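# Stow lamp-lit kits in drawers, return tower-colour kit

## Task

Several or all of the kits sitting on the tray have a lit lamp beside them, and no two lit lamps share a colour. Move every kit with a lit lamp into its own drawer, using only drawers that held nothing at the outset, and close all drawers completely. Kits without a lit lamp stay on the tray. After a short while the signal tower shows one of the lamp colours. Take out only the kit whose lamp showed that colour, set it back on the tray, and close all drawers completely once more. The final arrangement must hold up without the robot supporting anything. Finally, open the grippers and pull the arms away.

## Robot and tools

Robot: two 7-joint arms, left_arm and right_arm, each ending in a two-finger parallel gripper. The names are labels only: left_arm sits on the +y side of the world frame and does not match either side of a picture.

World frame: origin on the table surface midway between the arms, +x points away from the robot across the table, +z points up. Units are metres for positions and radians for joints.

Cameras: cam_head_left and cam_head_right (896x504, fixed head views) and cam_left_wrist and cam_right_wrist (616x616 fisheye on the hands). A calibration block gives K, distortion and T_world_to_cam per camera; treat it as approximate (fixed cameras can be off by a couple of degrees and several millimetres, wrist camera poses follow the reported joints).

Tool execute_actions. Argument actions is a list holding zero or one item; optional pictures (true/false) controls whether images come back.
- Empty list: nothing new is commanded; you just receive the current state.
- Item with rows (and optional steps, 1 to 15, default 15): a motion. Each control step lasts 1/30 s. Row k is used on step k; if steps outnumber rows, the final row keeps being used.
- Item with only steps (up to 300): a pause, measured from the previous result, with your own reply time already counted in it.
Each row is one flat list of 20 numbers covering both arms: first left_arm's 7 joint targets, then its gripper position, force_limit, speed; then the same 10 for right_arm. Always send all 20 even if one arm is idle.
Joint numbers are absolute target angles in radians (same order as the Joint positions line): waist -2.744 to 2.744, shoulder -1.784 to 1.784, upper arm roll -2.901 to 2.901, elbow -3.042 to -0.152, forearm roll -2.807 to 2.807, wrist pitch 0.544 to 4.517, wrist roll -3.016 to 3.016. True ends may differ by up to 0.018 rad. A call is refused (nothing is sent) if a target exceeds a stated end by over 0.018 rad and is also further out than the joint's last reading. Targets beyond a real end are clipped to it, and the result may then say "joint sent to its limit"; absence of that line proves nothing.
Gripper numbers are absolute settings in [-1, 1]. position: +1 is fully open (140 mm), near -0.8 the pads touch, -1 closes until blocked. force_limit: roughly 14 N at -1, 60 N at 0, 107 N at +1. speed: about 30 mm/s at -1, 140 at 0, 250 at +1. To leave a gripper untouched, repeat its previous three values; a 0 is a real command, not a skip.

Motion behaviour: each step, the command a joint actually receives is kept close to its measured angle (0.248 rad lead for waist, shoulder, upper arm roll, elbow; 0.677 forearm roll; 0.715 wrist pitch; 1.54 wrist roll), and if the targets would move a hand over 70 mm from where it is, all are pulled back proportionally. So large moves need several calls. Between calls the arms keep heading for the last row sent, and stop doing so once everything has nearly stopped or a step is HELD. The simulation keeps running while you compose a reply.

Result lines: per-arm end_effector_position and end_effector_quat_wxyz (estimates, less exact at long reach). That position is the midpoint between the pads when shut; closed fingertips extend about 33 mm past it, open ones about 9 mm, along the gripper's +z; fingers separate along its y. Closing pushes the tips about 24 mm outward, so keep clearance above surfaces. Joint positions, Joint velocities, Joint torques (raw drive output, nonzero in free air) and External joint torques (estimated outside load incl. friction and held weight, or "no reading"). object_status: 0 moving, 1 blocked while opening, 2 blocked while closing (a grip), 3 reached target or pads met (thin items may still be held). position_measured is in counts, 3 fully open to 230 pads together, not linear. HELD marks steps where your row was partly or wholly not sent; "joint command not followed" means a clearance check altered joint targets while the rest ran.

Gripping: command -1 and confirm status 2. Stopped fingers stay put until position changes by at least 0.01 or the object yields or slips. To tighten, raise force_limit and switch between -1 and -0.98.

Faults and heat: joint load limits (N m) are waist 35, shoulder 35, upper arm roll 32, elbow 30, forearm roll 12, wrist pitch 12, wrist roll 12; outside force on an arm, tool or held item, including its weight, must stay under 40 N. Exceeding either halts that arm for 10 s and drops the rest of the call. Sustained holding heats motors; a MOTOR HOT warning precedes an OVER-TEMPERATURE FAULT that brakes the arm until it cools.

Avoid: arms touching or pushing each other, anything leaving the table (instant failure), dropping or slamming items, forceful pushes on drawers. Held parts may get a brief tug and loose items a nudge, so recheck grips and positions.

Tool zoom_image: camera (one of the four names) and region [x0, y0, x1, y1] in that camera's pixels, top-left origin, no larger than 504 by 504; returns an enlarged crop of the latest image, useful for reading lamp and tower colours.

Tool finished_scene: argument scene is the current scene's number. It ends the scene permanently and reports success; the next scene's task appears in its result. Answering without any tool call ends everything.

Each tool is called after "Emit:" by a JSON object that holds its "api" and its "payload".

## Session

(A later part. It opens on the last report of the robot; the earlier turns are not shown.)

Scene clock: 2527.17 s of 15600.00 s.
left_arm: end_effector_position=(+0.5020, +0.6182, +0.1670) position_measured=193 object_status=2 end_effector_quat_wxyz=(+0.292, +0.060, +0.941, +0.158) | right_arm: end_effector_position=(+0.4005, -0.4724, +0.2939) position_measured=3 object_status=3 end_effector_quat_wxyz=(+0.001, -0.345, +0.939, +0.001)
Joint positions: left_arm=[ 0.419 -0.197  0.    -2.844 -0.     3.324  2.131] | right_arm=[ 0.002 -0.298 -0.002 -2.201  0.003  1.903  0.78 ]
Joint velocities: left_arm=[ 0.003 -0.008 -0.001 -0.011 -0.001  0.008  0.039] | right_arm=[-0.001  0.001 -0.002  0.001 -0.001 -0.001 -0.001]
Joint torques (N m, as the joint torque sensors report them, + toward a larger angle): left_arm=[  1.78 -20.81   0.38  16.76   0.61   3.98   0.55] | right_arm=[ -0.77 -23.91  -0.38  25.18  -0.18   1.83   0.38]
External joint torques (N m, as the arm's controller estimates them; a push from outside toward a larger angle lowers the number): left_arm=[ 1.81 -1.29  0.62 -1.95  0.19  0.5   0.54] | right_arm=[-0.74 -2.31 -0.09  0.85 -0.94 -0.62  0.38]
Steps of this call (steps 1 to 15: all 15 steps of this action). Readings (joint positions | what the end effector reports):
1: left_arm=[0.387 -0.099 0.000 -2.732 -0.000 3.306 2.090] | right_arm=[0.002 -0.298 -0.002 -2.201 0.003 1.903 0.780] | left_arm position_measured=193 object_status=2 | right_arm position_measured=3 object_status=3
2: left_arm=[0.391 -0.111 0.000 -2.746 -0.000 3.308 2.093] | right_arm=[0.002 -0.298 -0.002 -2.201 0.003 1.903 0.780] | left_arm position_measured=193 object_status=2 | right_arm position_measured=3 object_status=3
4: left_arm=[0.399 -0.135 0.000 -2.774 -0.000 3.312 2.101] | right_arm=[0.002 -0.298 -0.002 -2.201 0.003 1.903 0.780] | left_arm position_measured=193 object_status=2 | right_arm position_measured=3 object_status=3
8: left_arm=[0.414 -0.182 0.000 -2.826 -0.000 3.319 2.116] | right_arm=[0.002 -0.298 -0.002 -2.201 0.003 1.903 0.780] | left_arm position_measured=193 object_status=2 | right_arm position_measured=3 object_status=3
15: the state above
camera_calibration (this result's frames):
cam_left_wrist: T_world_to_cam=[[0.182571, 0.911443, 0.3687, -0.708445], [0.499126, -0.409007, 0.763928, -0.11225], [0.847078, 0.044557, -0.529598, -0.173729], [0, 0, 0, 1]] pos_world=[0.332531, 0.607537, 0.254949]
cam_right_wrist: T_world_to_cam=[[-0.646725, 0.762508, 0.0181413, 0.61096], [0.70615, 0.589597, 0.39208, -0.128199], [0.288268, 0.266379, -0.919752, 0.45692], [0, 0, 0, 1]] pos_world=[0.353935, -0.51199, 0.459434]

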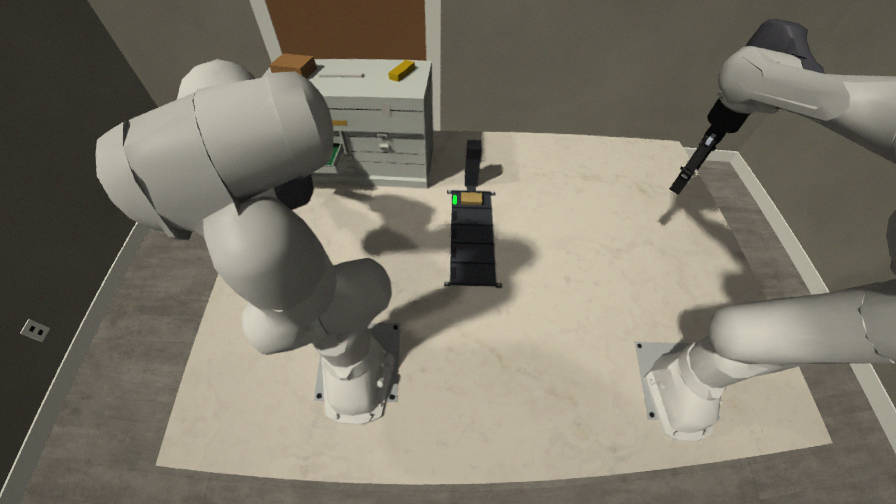

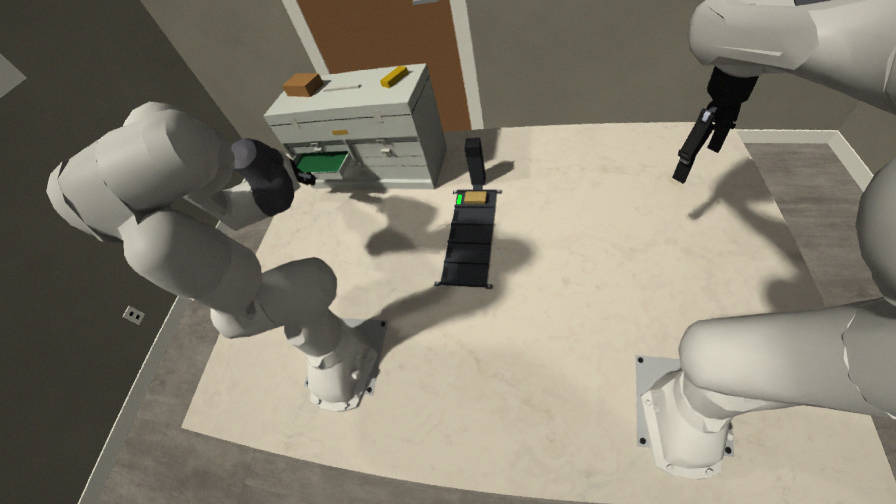

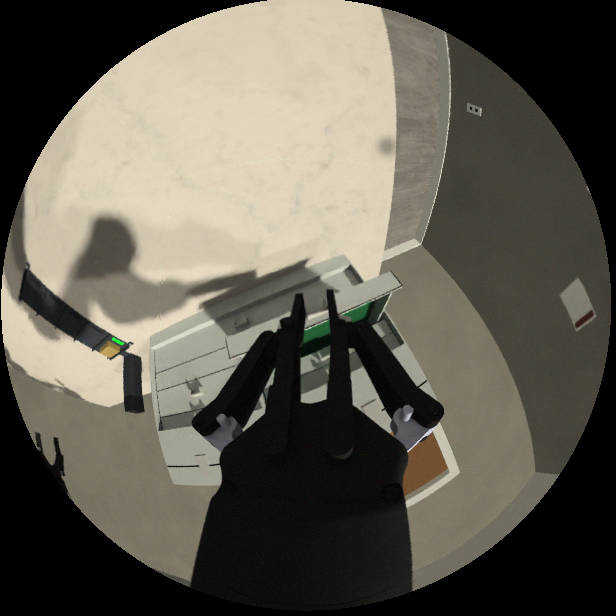

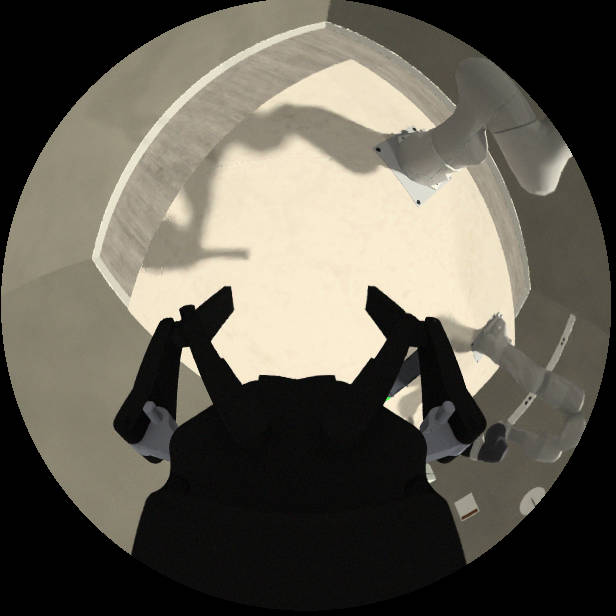

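Emit:
{"api": "execute_actions", "payload": {"actions": [{"rows":[[0.4233,-0.199,0,-2.8472,0,3.328,2.155,-0.25,0,0,0.0,-0.3,0,-2.2,0,1.9,0.785,1,0,0],[0.4233,-0.199,0,-2.8472,0,3.328,2.155,-0.25,0,0,0.0,-0.3,0,-2.2,0,1.9,0.785,1,0,0],[0.4233,-0.199,0,-2.8472,0,3.328,2.155,-0.25,0,0,0.0,-0.3,0,-2.2,0,1.9,0.785,1,0,0],[0.4233,-0.199,0,-2.8472,0,3.328,2.155,-0.25,0,0,0.0,-0.3,0,-2.2,0,1.9,0.785,1,0,0],[0.4233,-0.199,0,-2.8472,0,3.328,2.155,-0.25,0,0,0.0,-0.3,0,-2.2,0,1.9,0.785,1,0,0],[0.428,-0.22,0,-2.868,0,3.328,2.155,-0.25,0,0,0.0,-0.3,0,-2.2,0,1.9,0.785,1,0,0],[0.433,-0.24,0,-2.888,0,3.328,2.155,-0.25,0,0,0.0,-0.3,0,-2.2,0,1.9,0.785,1,0,0],[0.438,-0.261,0,-2.908,0,3.328,2.155,-0.25,0,0,0.0,-0.3,0,-2.2,0,1.9,0.785,1,0,0],[0.443,-0.281,0,-2.929,0,3.328,2.155,-0.25,0,0,0.0,-0.3,0,-2.2,0,1.9,0.785,1,0,0],[0.446,-0.302,0,-2.949,0,3.3,2.155,-0.25,0,0,0.0,-0.3,0,-2.2,0,1.9,0.785,1,0,0],[0.446,-0.322,0,-2.969,0,3.22,2.155,-0.25,0,0,0.0,-0.3,0,-2.2,0,1.9,0.785,1,0,0],[0.446,-0.36,0,-2.969,0,3.12,2.0,-0.25,0,0,0.0,-0.3,0,-2.2,0,1.9,0.785,1,0,0],[0.446,-0.40,0,-2.969,0,3.02,1.8,-0.25,0,0,0.0,-0.3,0,-2.2,0,1.9,0.785,1,0,0],[0.446,-0.44,0,-2.968,0,2.92,1.6,-0.25,0,0,0.0,-0.3,0,-2.2,0,1.9,0.785,1,0,0],[0.446,-0.468,0,-2.968,0,2.85,1.4,-0.25,0,0,0.0,-0.3,0,-2.2,0,1.9,0.785,1,0,0]],"steps":15}], "pictures": false}}

Emit:
{"api": "execute_actions", "payload": {"actions": [{"rows":[[0.446,-0.468,0,-2.968,0,2.8,1.2,0.5,0,0,0.0,-0.3,0,-2.2,0,1.9,0.785,1,0,0],[0.43,-0.468,0,-2.968,0,2.8,1.067,0.5,0,0,0.0,-0.3,0,-2.2,0,1.9,0.785,1,0,0],[0.39,-0.468,0,-2.968,0,2.8,1.067,0.5,0,0,0.0,-0.3,0,-2.2,0,1.9,0.785,1,0,0],[0.33,-0.468,0,-2.968,0,2.8,1.067,0.5,0,0,0.0,-0.3,0,-2.2,0,1.9,0.785,1,0,0],[-0.553,-0.468,0,-2.968,0,2.8,1.067,0.5,0,0,0.0,-0.3,0,-2.2,0,1.9,0.785,1,0,0]],"steps":15}], "pictures": false}}

Emit:
{"api": "execute_actions", "payload": {"actions": [{"steps":12}], "pictures": false}}

Emit:
{"api": "execute_actions", "payload": {"actions": [{"rows":[[-0.553,-0.45,0,-2.92,0,2.7,1.067,0.5,0,0,0.0,-0.3,0,-2.2,0,1.9,0.785,1,0,0],[-0.553,-0.43,0,-2.875,0,2.62,1.067,0.5,0,0,0.0,-0.3,0,-2.2,0,1.9,0.785,1,0,0],[-0.553,-0.41,0,-2.83,0,2.55,1.067,0.5,0,0,0.0,-0.3,0,-2.2,0,1.9,0.785,1,0,0],[-0.553,-0.39,0,-2.785,0,2.48,1.067,0.5,0,0,0.0,-0.3,0,-2.2,0,1.9,0.785,1,0,0],[-0.553,-0.37,0,-2.74,0,2.42,1.067,0.5,0,0,0.0,-0.3,0,-2.2,0,1.9,0.785,1,0,0],[-0.553,-0.35,0,-2.695,0,2.36,1.067,0.5,0,0,0.0,-0.3,0,-2.2,0,1.9,0.785,1,0,0],[-0.553,-0.33,0,-2.65,0,2.31,1.067,0.5,0,0,0.0,-0.3,0,-2.2,0,1.9,0.785,1,0,0],[-0.553,-0.31,0,-2.605,0,2.26,1.067,0.5,0,0,0.0,-0.3,0,-2.2,0,1.9,0.785,1,0,0],[-0.553,-0.29,0,-2.56,0,2.22,1.067,0.5,0,0,0.0,-0.3,0,-2.2,0,1.9,0.785,1,0,0],[-0.553,-0.27,0,-2.515,0,2.19,1.067,0.5,0,0,0.0,-0.3,0,-2.2,0,1.9,0.785,1,0,0],[-0.553,-0.25,0,-2.47,0,2.17,1.067,0.5,0,0,0.0,-0.3,0,-2.2,0,1.9,0.785,1,0,0],[-0.553,-0.225,0,-2.42,0,2.16,1.067,0.5,0,0,0.0,-0.3,0,-2.2,0,1.9,0.785,1,0,0],[-0.553,-0.2,0,-2.37,0,2.16,1.067,0.5,0,0,0.0,-0.3,0,-2.2,0,1.9,0.785,1,0,0],[-0.553,-0.17,0,-2.325,0,2.16,1.067,0.5,0,0,0.0,-0.3,0,-2.2,0,1.9,0.785,1,0,0],[-0.553,-0.13,0,-2.30,0,2.18,1.067,0.5,0,0,0.0,-0.3,0,-2.2,0,1.9,0.785,1,0,0]],"steps":15}], "pictures": false}}

Emit:
{"api": "execute_actions", "payload": {"actions": [{"rows":[[-0.553,-0.09,0,-2.277,0,2.2,1.067,0.5,0,0,0.0,-0.3,0,-2.2,0,1.9,0.785,1,0,0],[-0.553,-0.05,0,-2.254,0,2.22,1.067,0.5,0,0,0.0,-0.3,0,-2.2,0,1.9,0.785,1,0,0],[-0.553,-0.01,0,-2.231,0,2.24,1.067,0.5,0,0,0.0,-0.3,0,-2.2,0,1.9,0.785,1,0,0],[-0.553,0.03,0,-2.208,0,2.26,1.067,0.5,0,0,0.0,-0.3,0,-2.2,0,1.9,0.785,1,0,0],[-0.553,0.07,0,-2.185,0,2.28,1.067,0.5,0,0,0.0,-0.3,0,-2.2,0,1.9,0.785,1,0,0],[-0.553,0.11,0,-2.162,0,2.30,1.067,0.5,0,0,0.0,-0.3,0,-2.2,0,1.9,0.785,1,0,0],[-0.553,0.15,0,-2.139,0,2.32,1.067,0.5,0,0,0.0,-0.3,0,-2.2,0,1.9,0.785,1,0,0],[-0.553,0.19,0,-2.116,0,2.335,1.067,0.5,0,0,0.0,-0.3,0,-2.2,0,1.9,0.785,1,0,0],[-0.553,0.23,0,-2.093,0,2.35,1.067,0.5,0,0,0.0,-0.3,0,-2.2,0,1.9,0.785,1,0,0],[-0.553,0.265,0,-2.072,0,2.357,1.067,0.5,0,0,0.0,-0.3,0,-2.2,0,1.9,0.785,1,0,0],[-0.553,0.299,0,-2.051,0,2.357,1.067,0.5,0,0,0.0,-0.3,0,-2.2,0,1.9,0.785,1,0,0]],"steps":15}], "pictures": false}}

Emit:
{"api": "execute_actions", "payload": {"actions": [{"steps":15}]}}

Emit:
{"api": "zoom_image", "payload": {"camera": "cam_left_wrist", "region": [220, 230, 420, 380]}}

Scene clock: 2587.60 s of 15600.00 s.
left_arm: end_effector_position=(+0.4353, +0.5996, +0.1537) position_measured=160 object_status=3 end_effector_quat_wxyz=(+0.247, -0.020, +0.962, +0.115) | right_arm: end_effector_position=(+0.4005, -0.4724, +0.2939) position_measured=3 object_status=3 end_effector_quat_wxyz=(+0.001, -0.345, +0.939, +0.001)
Joint positions: left_arm=[ 0.442 -0.396  0.    -2.963 -0.     3.118  1.985] | right_arm=[ 0.002 -0.298 -0.002 -2.201  0.003  1.903  0.78 ]
Joint velocities: left_arm=[ 0.011 -0.948  0.    -0.065 -0.    -1.6   -1.914] | right_arm=[-0.    -0.    -0.     0.002 -0.    -0.001 -0.001]
Joint torques (N m, as the joint torque sensors report them, + toward a larger angle): left_arm=[  0.23 -10.76  -0.29  18.81   0.62   2.76  -0.72] | right_arm=[ -0.79 -23.45  -0.26  25.17  -0.24   1.77   0.36]
External joint torques (N m, as the arm's controller estimates them; a push from outside toward a larger angle lowers the number): left_arm=[ 0.39 -2.25  0.22 -2.05  0.11 -0.86 -0.74] | right_arm=[-0.82 -1.75 -0.05  0.78 -1.   -0.69  0.36]
Steps of this call (steps 1 to 15: the robot went on to your last target; steps 16 to 90: nothing new was sent; then 56.93 s passed at rest; steps 91 to 105: all 15 steps of this action). Readings (joint positions | what the end effector reports):
91: left_arm=[0.419 -0.197 0.000 -2.845 -0.000 3.325 2.141] | right_arm=[0.002 -0.298 -0.002 -2.201 0.003 1.903 0.780] | left_arm position_measured=193 object_status=0 | right_arm position_measured=3 object_status=3
92: left_arm=[0.419 -0.197 0.000 -2.845 -0.000 3.325 2.142] | right_arm=[0.002 -0.298 -0.002 -2.201 0.003 1.903 0.780] | left_arm position_measured=192 object_status=0 | right_arm position_measured=3 object_status=3
94: left_arm=[0.420 -0.197 0.000 -2.845 -0.000 3.325 2.143] | right_arm=[0.002 -0.298 -0.002 -2.201 0.003 1.903 0.780] | left_arm position_measured=172 object_status=0 | right_arm position_measured=3 object_status=3
98: left_arm=[0.427 -0.226 0.000 -2.875 -0.000 3.325 2.145] | right_arm=[0.002 -0.298 -0.002 -2.201 0.003 1.903 0.780] | left_arm position_measured=160 object_status=0 | right_arm position_measured=3 object_status=3
105: the state above

Scene clock: 2588.10 s of 15600.00 s.
left_arm: end_effector_position=(+0.4252, +0.3382, +0.1241) position_measured=66 object_status=0 end_effector_quat_wxyz=(+0.169, -0.042, +0.984, -0.029) | right_arm: end_effector_position=(+0.4005, -0.4724, +0.2939) position_measured=3 object_status=3 end_effector_quat_wxyz=(+0.001, -0.345, +0.939, +0.001)
Joint positions: left_arm=[-0.141 -0.464  0.002 -2.965 -0.001  2.845  1.362] | right_arm=[ 0.002 -0.298 -0.002 -2.201  0.003  1.903  0.78 ]
Joint velocities: left_arm=[-1.488 -0.003 -0.068 -0.001  0.008 -0.143 -0.612] | right_arm=[-0.    -0.     0.    -0.     0.001  0.    -0.001]
Joint torques (N m, as the joint torque sensors report them, + toward a larger angle): left_arm=[  2.85 -12.75   1.55  19.29   0.69   2.41  -0.36] | right_arm=[ -0.65 -23.72  -0.25  24.66  -0.24   1.8    0.38]
External joint torques (N m, as the arm's controller estimates them; a push from outside toward a larger angle lowers the number): left_arm=[-3.25 -0.74 -1.29 -0.26  0.43 -0.59 -0.36] | right_arm=[-0.67 -2.06 -0.02  0.31 -0.99 -0.65  0.38]
Steps of this call (steps 1 to 15: all 15 steps of this action). Readings (joint positions | what the end effector reports):
1: left_arm=[0.443 -0.422 0.000 -2.963 -0.000 3.069 1.914] | right_arm=[0.002 -0.298 -0.002 -2.201 0.003 1.903 0.780] | left_arm position_measured=160 object_status=0 | right_arm position_measured=3 object_status=3
2: left_arm=[0.441 -0.439 0.000 -2.963 -0.000 3.024 1.831] | right_arm=[0.002 -0.298 -0.002 -2.201 0.003 1.903 0.780] | left_arm position_measured=154 object_status=0 | right_arm position_measured=3 object_status=3
4: left_arm=[0.404 -0.457 0.004 -2.964 -0.001 2.952 1.683] | right_arm=[0.002 -0.298 -0.002 -2.201 0.003 1.903 0.780] | left_arm position_measured=138 object_status=0 | right_arm position_measured=3 object_status=3
8: left_arm=[0.219 -0.462 0.005 -2.965 -0.002 2.898 1.543] | right_arm=[0.002 -0.298 -0.002 -2.201 0.003 1.903 0.780] | left_arm position_measured=108 object_status=0 | right_arm position_measured=3 object_status=3
15: the state above

Scene clock: 2588.50 s of 15600.00 s.
left_arm: end_effector_position=(+0.3616, +0.1829, +0.1174) position_measured=66 object_status=3 end_effector_quat_wxyz=(+0.138, +0.064, +0.986, -0.069) | right_arm: end_effector_position=(+0.4005, -0.4724, +0.2939) position_measured=3 object_status=3 end_effector_quat_wxyz=(+0.001, -0.345, +0.939, +0.001)
Joint positions: left_arm=[-0.545 -0.466 -0.004 -2.966 -0.     2.81   1.166] | right_arm=[ 0.002 -0.298 -0.002 -2.201  0.003  1.903  0.78 ]
Joint velocities: left_arm=[-0.075  0.     0.003 -0.005  0.001 -0.035 -0.303] | right_arm=[-0.001 -0.    -0.001 -0.001  0.    -0.    -0.001]
Joint torques (N m, as the joint torque sensors report them, + toward a larger angle): left_arm=[ -1.94 -13.09   1.58  19.53   0.76   2.53  -0.45] | right_arm=[ -1.31 -23.55  -0.47  24.67  -0.26   1.79   0.39]
External joint torques (N m, as the arm's controller estimates them; a push from outside toward a larger angle lowers the number): left_arm=[-2.65 -1.17  1.34 -0.93  0.39 -0.54 -0.44] | right_arm=[-1.3  -1.87 -0.2   0.31 -1.01 -0.66  0.39]
Steps of this call (steps 1 to 12: the robot went on to your last target). Readings (joint positions | what the end effector reports):
1: left_arm=[-0.194 -0.464 0.002 -2.965 -0.001 2.841 1.342] | right_arm=[0.002 -0.298 -0.002 -2.201 0.003 1.903 0.780] | left_arm position_measured=66 object_status=0 | right_arm position_measured=3 object_status=3
2: left_arm=[-0.247 -0.465 0.001 -2.965 -0.001 2.837 1.324] | right_arm=[0.002 -0.298 -0.002 -2.201 0.003 1.903 0.780] | left_arm position_measured=66 object_status=0 | right_arm position_measured=3 object_status=3
4: left_arm=[-0.354 -0.465 0.001 -2.965 -0.001 2.830 1.290] | right_arm=[0.002 -0.298 -0.002 -2.201 0.003 1.903 0.780] | left_arm position_measured=66 object_status=0 | right_arm position_measured=3 object_status=3
8: left_arm=[-0.515 -0.466 -0.004 -2.965 -0.000 2.817 1.216] | right_arm=[0.002 -0.298 -0.002 -2.201 0.003 1.903 0.780] | left_arm position_measured=66 object_status=3 | right_arm position_measured=3 object_status=3
12: the state above

Scene clock: 2589.00 s of 15600.00 s.
left_arm: end_effector_position=(+0.4321, +0.1385, +0.1955) position_measured=66 object_status=3 end_effector_quat_wxyz=(+0.033, +0.030, +0.999, -0.018) | right_arm: end_effector_position=(+0.4005, -0.4724, +0.2939) position_measured=3 object_status=3 end_effector_quat_wxyz=(+0.001, -0.345, +0.939, +0.001)
Joint positions: left_arm=[-0.55  -0.199 -0.003 -2.381 -0.     2.256  1.092] | right_arm=[ 0.002 -0.298 -0.002 -2.201  0.003  1.903  0.78 ]
Joint velocities: left_arm=[-0.002  0.777  0.     1.207 -0.    -0.353 -0.059] | right_arm=[ 0.     0.001 -0.    -0.002  0.     0.001 -0.   ]
Joint torques (N m, as the joint torque sensors report them, + toward a larger angle): left_arm=[ -1.7  -19.98   1.13  13.29   0.97  -0.03  -0.36] | right_arm=[ -0.79 -23.65  -0.45  25.3   -0.24   1.76   0.38]
External joint torques (N m, as the arm's controller estimates them; a push from outside toward a larger angle lowers the number): left_arm=[-1.79  1.57  1.26  1.22  0.4  -0.7  -0.38] | right_arm=[-0.82 -2.12 -0.23  1.04 -1.   -0.68  0.38]
Steps of this call (steps 1 to 15: all 15 steps of this action). Readings (joint positions | what the end effector reports):
1: left_arm=[-0.547 -0.462 -0.004 -2.957 -0.000 2.791 1.156] | right_arm=[0.002 -0.298 -0.002 -2.201 0.003 1.903 0.780] | left_arm position_measured=66 object_status=3 | right_arm position_measured=3 object_status=3
2: left_arm=[-0.548 -0.453 -0.003 -2.935 -0.000 2.761 1.148] | right_arm=[0.002 -0.298 -0.002 -2.201 0.003 1.903 0.780] | left_arm position_measured=66 object_status=3 | right_arm position_measured=3 object_status=3
4: left_arm=[-0.549 -0.424 -0.003 -2.868 -0.000 2.681 1.133] | right_arm=[0.002 -0.298 -0.002 -2.201 0.003 1.903 0.780] | left_arm position_measured=66 object_status=3 | right_arm position_measured=3 object_status=3
8: left_arm=[-0.550 -0.352 -0.003 -2.699 -0.000 2.490 1.112] | right_arm=[0.002 -0.298 -0.002 -2.201 0.003 1.903 0.780] | left_arm position_measured=66 object_status=3 | right_arm position_measured=3 object_status=3
15: the state above

Scene clock: 2589.50 s of 15600.00 s.
left_arm: end_effector_position=(+0.5066, +0.0937, +0.0759) position_measured=66 object_status=3 end_effector_quat_wxyz=(-0.012, +0.022, +1.000, +0.006) | right_arm: end_effector_position=(+0.4005, -0.4724, +0.2939) position_measured=3 object_status=3 end_effector_quat_wxyz=(+0.001, -0.345, +0.939, +0.001)
Joint positions: left_arm=[-0.55   0.294 -0.003 -2.067 -0.     2.333  1.077] | right_arm=[ 0.002 -0.298 -0.002 -2.201  0.003  1.903  0.78 ]
Joint velocities: left_arm=[ 0.001  0.184  0.001  0.092  0.001  0.095 -0.011] | right_arm=[ 0.     0.    -0.001 -0.002  0.     0.001 -0.002]
Joint torques (N m, as the joint torque sensors report them, + toward a larger angle): left_arm=[ -2.1  -45.86   1.73  25.06   0.76   3.65  -0.32] | right_arm=[ -1.05 -23.93  -0.46  24.57  -0.22   1.72   0.38]
External joint torques (N m, as the arm's controller estimates them; a push from outside toward a larger angle lowers the number): left_arm=[-2.24  1.17  1.34 -0.16  0.17  0.74 -0.32] | right_arm=[-1.01 -2.31 -0.15  0.25 -0.97 -0.72  0.38]
Steps of this call (steps 1 to 15: all 15 steps of this action). Readings (joint positions | what the end effector reports):
1: left_arm=[-0.550 -0.170 -0.003 -2.342 -0.000 2.248 1.090] | right_arm=[0.002 -0.298 -0.002 -2.201 0.003 1.903 0.780] | left_arm position_measured=66 object_status=3 | right_arm position_measured=3 object_status=3
2: left_arm=[-0.550 -0.137 -0.003 -2.309 -0.000 2.245 1.088] | right_arm=[0.002 -0.298 -0.002 -2.201 0.003 1.903 0.780] | left_arm position_measured=66 object_status=3 | right_arm position_measured=3 object_status=3
4: left_arm=[-0.550 -0.062 -0.003 -2.255 -0.000 2.247 1.085] | right_arm=[0.002 -0.298 -0.002 -2.201 0.003 1.903 0.780] | left_arm position_measured=66 object_status=3 | right_arm position_measured=3 object_status=3
8: left_arm=[-0.550 0.101 -0.003 -2.163 -0.000 2.281 1.081] | right_arm=[0.002 -0.298 -0.002 -2.201 0.003 1.903 0.780] | left_arm position_measured=66 object_status=3 | right_arm position_measured=3 object_status=3
15: the state above

Scene clock: 2590.00 s of 15600.00 s.
left_arm: end_effector_position=(+0.5169, +0.0875, +0.0799) position_measured=66 object_status=3 end_effector_quat_wxyz=(-0.000, +0.021, +1.000, -0.000) | right_arm: end_effector_position=(+0.4005, -0.4724, +0.2939) position_measured=3 object_status=3 end_effector_quat_wxyz=(+0.001, -0.345, +0.939, +0.001)
Joint positions: left_arm=[-0.55   0.3   -0.002 -2.053 -0.     2.352  1.074] | right_arm=[ 0.002 -0.298 -0.002 -2.201  0.003  1.903  0.78 ]
Joint velocities: left_arm=[-0.     0.001 -0.    -0.001  0.     0.005 -0.003] | right_arm=[ 0.001 -0.001 -0.001  0.001  0.     0.001 -0.   ]
Joint torques (N m, as the joint torque sensors report them, + toward a larger angle): left_arm=[ -2.2  -40.09   1.88  22.43   0.91   3.15  -0.25] | right_arm=[ -0.71 -24.06  -0.12  25.12  -0.26   1.79   0.38]
External joint torques (N m, as the arm's controller estimates them; a push from outside toward a larger angle lowers the number): left_arm=[-2.16 -0.99  1.68  0.94  0.34  0.73 -0.25] | right_arm=[-0.71 -2.2   0.14  0.6  -1.02 -0.68  0.38]
Steps of this call (steps 1 to 15: the robot went on to your last target). Readings (joint positions | what the end effector reports):
1: left_arm=[-0.550 0.298 -0.003 -2.064 -0.000 2.336 1.077] | right_arm=[0.002 -0.298 -0.002 -2.201 0.003 1.903 0.780] | left_arm position_measured=66 object_status=3 | right_arm position_measured=3 object_status=3
2: left_arm=[-0.550 0.300 -0.003 -2.061 -0.000 2.339 1.076] | right_arm=[0.002 -0.298 -0.002 -2.201 0.003 1.903 0.780] | left_arm position_measured=66 object_status=3 | right_arm position_measured=3 object_status=3
4: left_arm=[-0.550 0.300 -0.003 -2.056 -0.000 2.343 1.076] | right_arm=[0.002 -0.298 -0.002 -2.201 0.003 1.903 0.780] | left_arm position_measured=66 object_status=3 | right_arm position_measured=3 object_status=3
8: left_arm=[-0.550 0.300 -0.002 -2.053 -0.000 2.349 1.075] | right_arm=[0.002 -0.298 -0.002 -2.201 0.003 1.903 0.780] | left_arm position_measured=66 object_status=3 | right_arm position_measured=3 object_status=3
15: the state above
camera_calibration (this result's frames):
cam_left_wrist: T_world_to_cam=[[0.20006, 0.978152, -0.0565154, -0.176293], [0.894259, -0.158724, 0.418459, -0.468669], [0.400347, -0.134256, -0.906475, 0.0678921], [0, 0, 0, 1]] pos_world=[0.4272, 0.107167, 0.247698]
cam_right_wrist: T_world_to_cam=[[-0.646725, 0.762508, 0.0181413, 0.61096], [0.70615, 0.589597, 0.39208, -0.128199], [0.288268, 0.266379, -0.919752, 0.45692], [0, 0, 0, 1]] pos_world=[0.353935, -0.51199, 0.459434]

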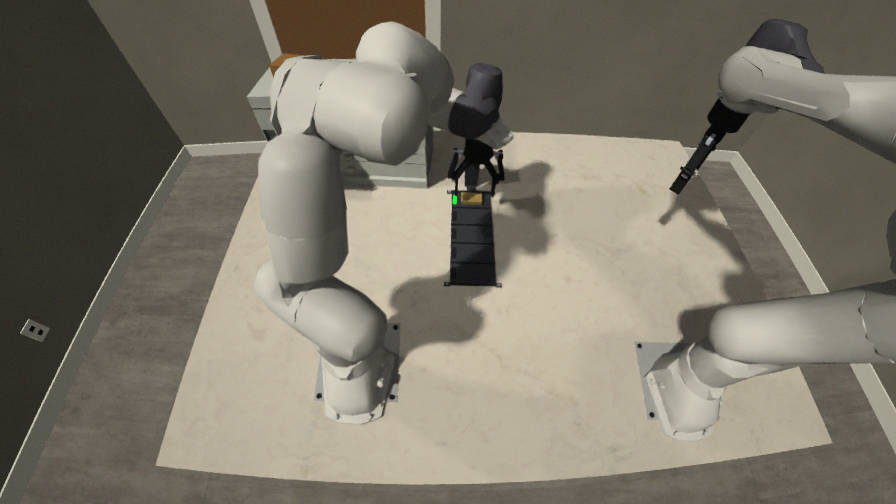

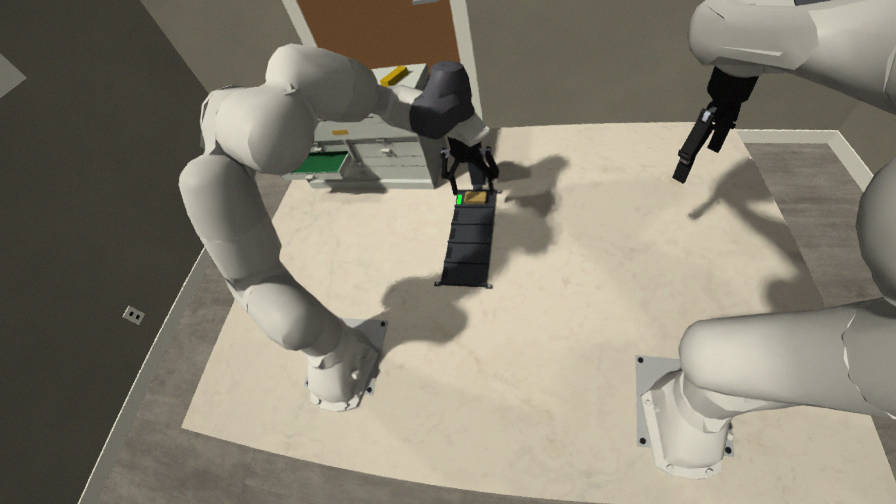

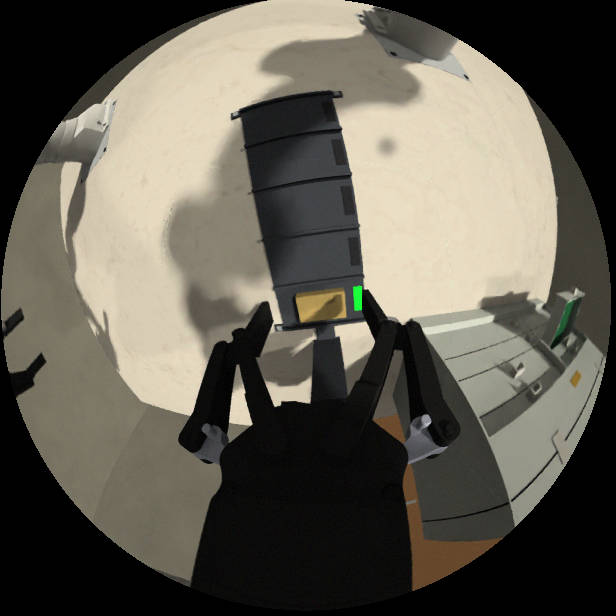

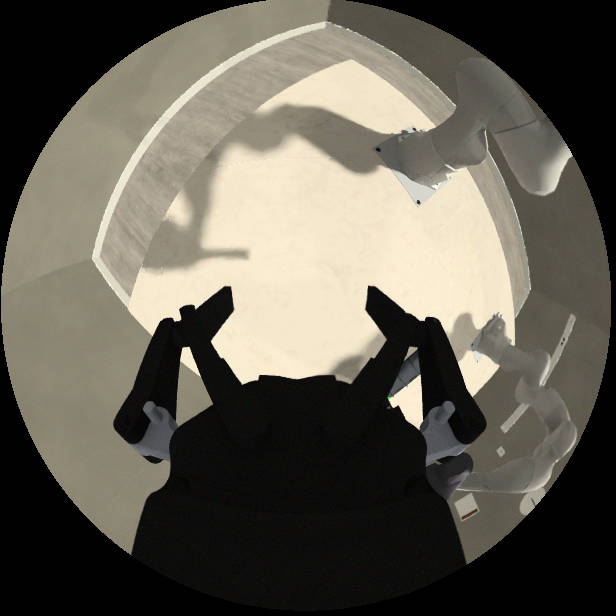

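Region (220, 230, 420, 380) of cam_left_wrist's 616x616 image, scaled by 2.520, with more detail than that image has; it fills the top 378 rows of this view, and the rest is white.

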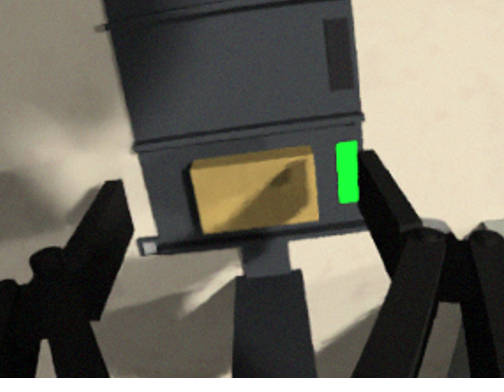

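Emit:
{"api": "execute_actions", "payload": {"actions": [{"rows":[[-0.5395,0.304,0,-2.05,0,2.375,1.085,0.5,0,0,0.0,-0.3,0,-2.2,0,1.9,0.785,1,0,0],[-0.5395,0.311,0,-2.05,0,2.385,1.085,0.5,0,0,0.0,-0.3,0,-2.2,0,1.9,0.785,1,0,0],[-0.5395,0.318,0,-2.051,0,2.395,1.085,0.5,0,0,0.0,-0.3,0,-2.2,0,1.9,0.785,1,0,0],[-0.5395,0.325,0,-2.052,0,2.405,1.085,0.5,0,0,0.0,-0.3,0,-2.2,0,1.9,0.785,1,0,0],[-0.5395,0.332,0,-2.053,0,2.414,1.085,0.5,0,0,0.0,-0.3,0,-2.2,0,1.9,0.785,1,0,0],[-0.5395,0.339,0,-2.054,0,2.422,1.085,0.5,0,0,0.0,-0.3,0,-2.2,0,1.9,0.785,1,0,0],[-0.5395,0.346,0,-2.056,0,2.43,1.085,0.5,0,0,0.0,-0.3,0,-2.2,0,1.9,0.785,1,0,0],[-0.5395,0.353,0,-2.057,0,2.437,1.085,0.5,0,0,0.0,-0.3,0,-2.2,0,1.9,0.785,1,0,0],[-0.5395,0.36,0,-2.058,0,2.443,1.085,0.5,0,0,0.0,-0.3,0,-2.2,0,1.9,0.785,1,0,0],[-0.5395,0.367,0,-2.059,0,2.447,1.085,0.5,0,0,0.0,-0.3,0,-2.2,0,1.9,0.785,1,0,0],[-0.5395,0.374,0,-2.06,0,2.448,1.085,0.5,0,0,0.0,-0.3,0,-2.2,0,1.9,0.785,1,0,0],[-0.5395,0.382,0,-2.061,0,2.448,1.085,0.5,0,0,0.0,-0.3,0,-2.2,0,1.9,0.785,1,0,0]],"steps":15}], "pictures": false}}

Emit:
{"api": "execute_actions", "payload": {"actions": [{"steps":10}]}}

Scene clock: 2611.87 s of 15600.00 s.
left_arm: end_effector_position=(+0.5190, +0.0924, +0.0370) position_measured=66 object_status=3 end_effector_quat_wxyz=(-0.004, +0.018, +1.000, +0.002) | right_arm: end_effector_position=(+0.4005, -0.4724, +0.2939) position_measured=3 object_status=3 end_effector_quat_wxyz=(+0.001, -0.345, +0.939, +0.001)
Joint positions: left_arm=[-0.542  0.379 -0.002 -2.061 -0.     2.432  1.077] | right_arm=[ 0.002 -0.298 -0.002 -2.201  0.003  1.903  0.78 ]
Joint velocities: left_arm=[-0.     0.08   0.002 -0.026 -0.     0.059  0.005] | right_arm=[-0.001  0.001 -0.001  0.001  0.001 -0.    -0.   ]
Joint torques (N m, as the joint torque sensors report them, + toward a larger angle): left_arm=[  1.28 -42.44   1.08  20.87   0.87   3.54   0.37] | right_arm=[ -1.1  -24.02  -0.25  25.01  -0.26   1.78   0.38]
External joint torques (N m, as the arm's controller estimates them; a push from outside toward a larger angle lowers the number): left_arm=[ 1.24  1.63  0.72 -1.7   0.33  0.81  0.37] | right_arm=[-1.07 -2.38  0.03  0.65 -1.01 -0.67  0.38]
Steps of this call (steps 1 to 15: the robot went on to your last target; steps 16 to 90: nothing new was sent; then 18.37 s passed at rest; steps 91 to 105: all 15 steps of this action). Readings (joint positions | what the end effector reports):
91: left_arm=[-0.550 0.300 -0.002 -2.052 -0.000 2.356 1.074] | right_arm=[0.002 -0.298 -0.002 -2.201 0.003 1.903 0.780] | left_arm position_measured=66 object_status=3 | right_arm position_measured=3 object_status=3
92: left_arm=[-0.548 0.302 -0.002 -2.051 -0.000 2.360 1.075] | right_arm=[0.002 -0.298 -0.002 -2.201 0.003 1.903 0.780] | left_arm position_measured=66 object_status=3 | right_arm position_measured=3 object_status=3
94: left_arm=[-0.544 0.309 -0.002 -2.051 -0.000 2.372 1.075] | right_arm=[0.002 -0.298 -0.002 -2.201 0.003 1.903 0.780] | left_arm position_measured=66 object_status=3 | right_arm position_measured=3 object_status=3
98: left_arm=[-0.542 0.335 -0.002 -2.052 -0.000 2.401 1.076] | right_arm=[0.002 -0.298 -0.002 -2.201 0.003 1.903 0.780] | left_arm position_measured=66 object_status=3 | right_arm position_measured=3 object_status=3
105: the state above

Scene clock: 2612.20 s of 15600.00 s.
left_arm: end_effector_position=(+0.5207, +0.0914, +0.0358) position_measured=66 object_status=3 end_effector_quat_wxyz=(-0.001, +0.018, +1.000, -0.000) | right_arm: end_effector_position=(+0.4005, -0.4724, +0.2939) position_measured=3 object_status=3 end_effector_quat_wxyz=(+0.001, -0.345, +0.939, +0.001)
Joint positions: left_arm=[-0.542  0.382 -0.002 -2.061 -0.     2.442  1.078] | right_arm=[ 0.002 -0.298 -0.002 -2.201  0.003  1.903  0.78 ]
Joint velocities: left_arm=[ 0.001  0.    -0.001 -0.001  0.001  0.011  0.002] | right_arm=[-0.    -0.     0.    -0.003  0.001  0.    -0.   ]
Joint torques (N m, as the joint torque sensors report them, + toward a larger angle): left_arm=[  1.1  -40.73   1.41  20.06   0.77   3.15   0.41] | right_arm=[ -0.69 -23.53  -0.22  25.25  -0.21   1.79   0.42]
External joint torques (N m, as the arm's controller estimates them; a push from outside toward a larger angle lowers the number): left_arm=[ 1.21 -0.17  1.19 -0.45  0.25  0.73  0.41] | right_arm=[-0.69 -1.85  0.03  0.92 -0.96 -0.66  0.42]
Steps of this call (steps 1 to 10: the robot went on to your last target). Readings (joint positions | what the end effector reports):
1: left_arm=[-0.542 0.381 -0.002 -2.061 -0.000 2.434 1.077] | right_arm=[0.002 -0.298 -0.002 -2.201 0.003 1.903 0.780] | left_arm position_measured=66 object_status=3 | right_arm position_measured=3 object_status=3
2: left_arm=[-0.542 0.382 -0.002 -2.061 -0.000 2.435 1.078] | right_arm=[0.002 -0.298 -0.002 -2.201 0.003 1.903 0.780] | left_arm position_measured=66 object_status=3 | right_arm position_measured=3 object_status=3
4: left_arm=[-0.542 0.382 -0.002 -2.061 -0.000 2.438 1.078] | right_arm=[0.002 -0.298 -0.002 -2.201 0.003 1.903 0.780] | left_arm position_measured=66 object_status=3 | right_arm position_measured=3 object_status=3
8: left_arm=[-0.542 0.382 -0.002 -2.061 -0.000 2.441 1.078] | right_arm=[0.002 -0.298 -0.002 -2.201 0.003 1.903 0.780] | left_arm position_measured=66 object_status=3 | right_arm position_measured=3 object_status=3
10: the state above
camera_calibration (this result's frames):
cam_left_wrist: T_world_to_cam=[[0.194749, 0.979237, -0.0562858, -0.180654], [0.895269, -0.15402, 0.418057, -0.453989], [0.400708, -0.131807, -0.906675, 0.0264759], [0, 0, 0, 1]] pos_world=[0.431015, 0.11047, 0.20363]
cam_right_wrist: T_world_to_cam=[[-0.646725, 0.762508, 0.0181413, 0.61096], [0.70615, 0.589597, 0.39208, -0.128199], [0.288268, 0.266379, -0.919752, 0.45692], [0, 0, 0, 1]] pos_world=[0.353935, -0.51199, 0.459434]

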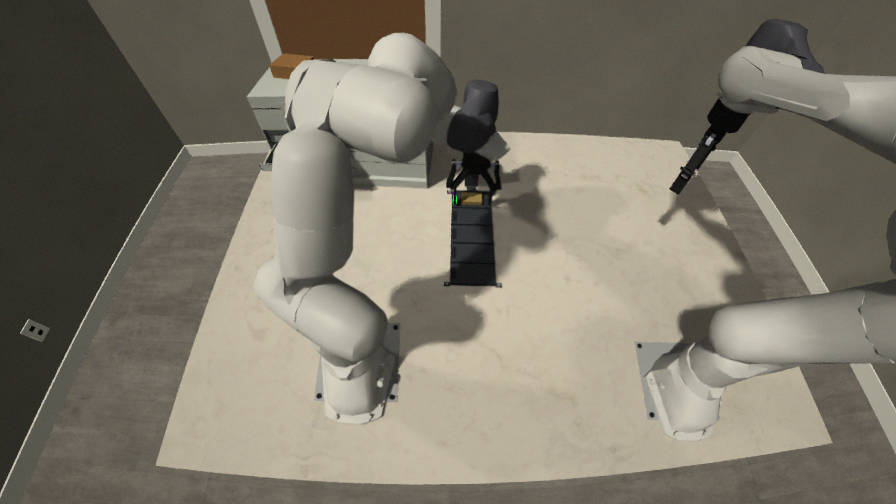

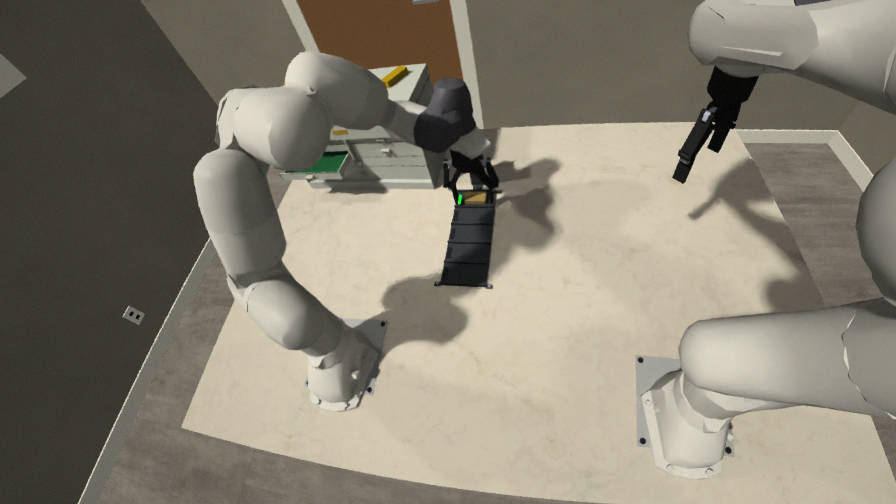

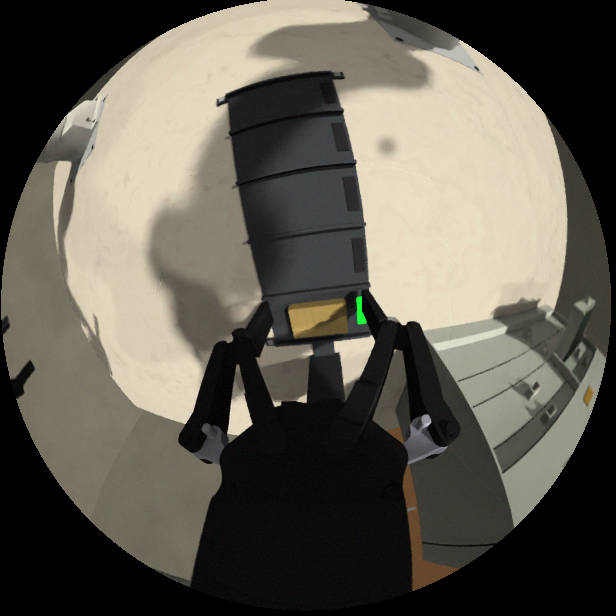

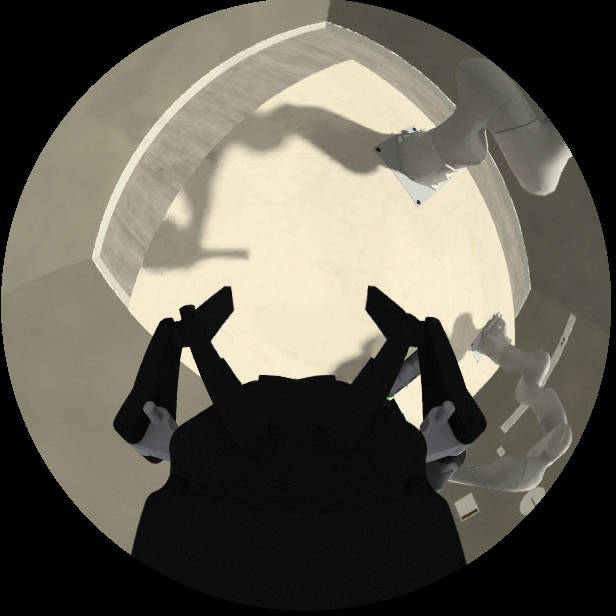

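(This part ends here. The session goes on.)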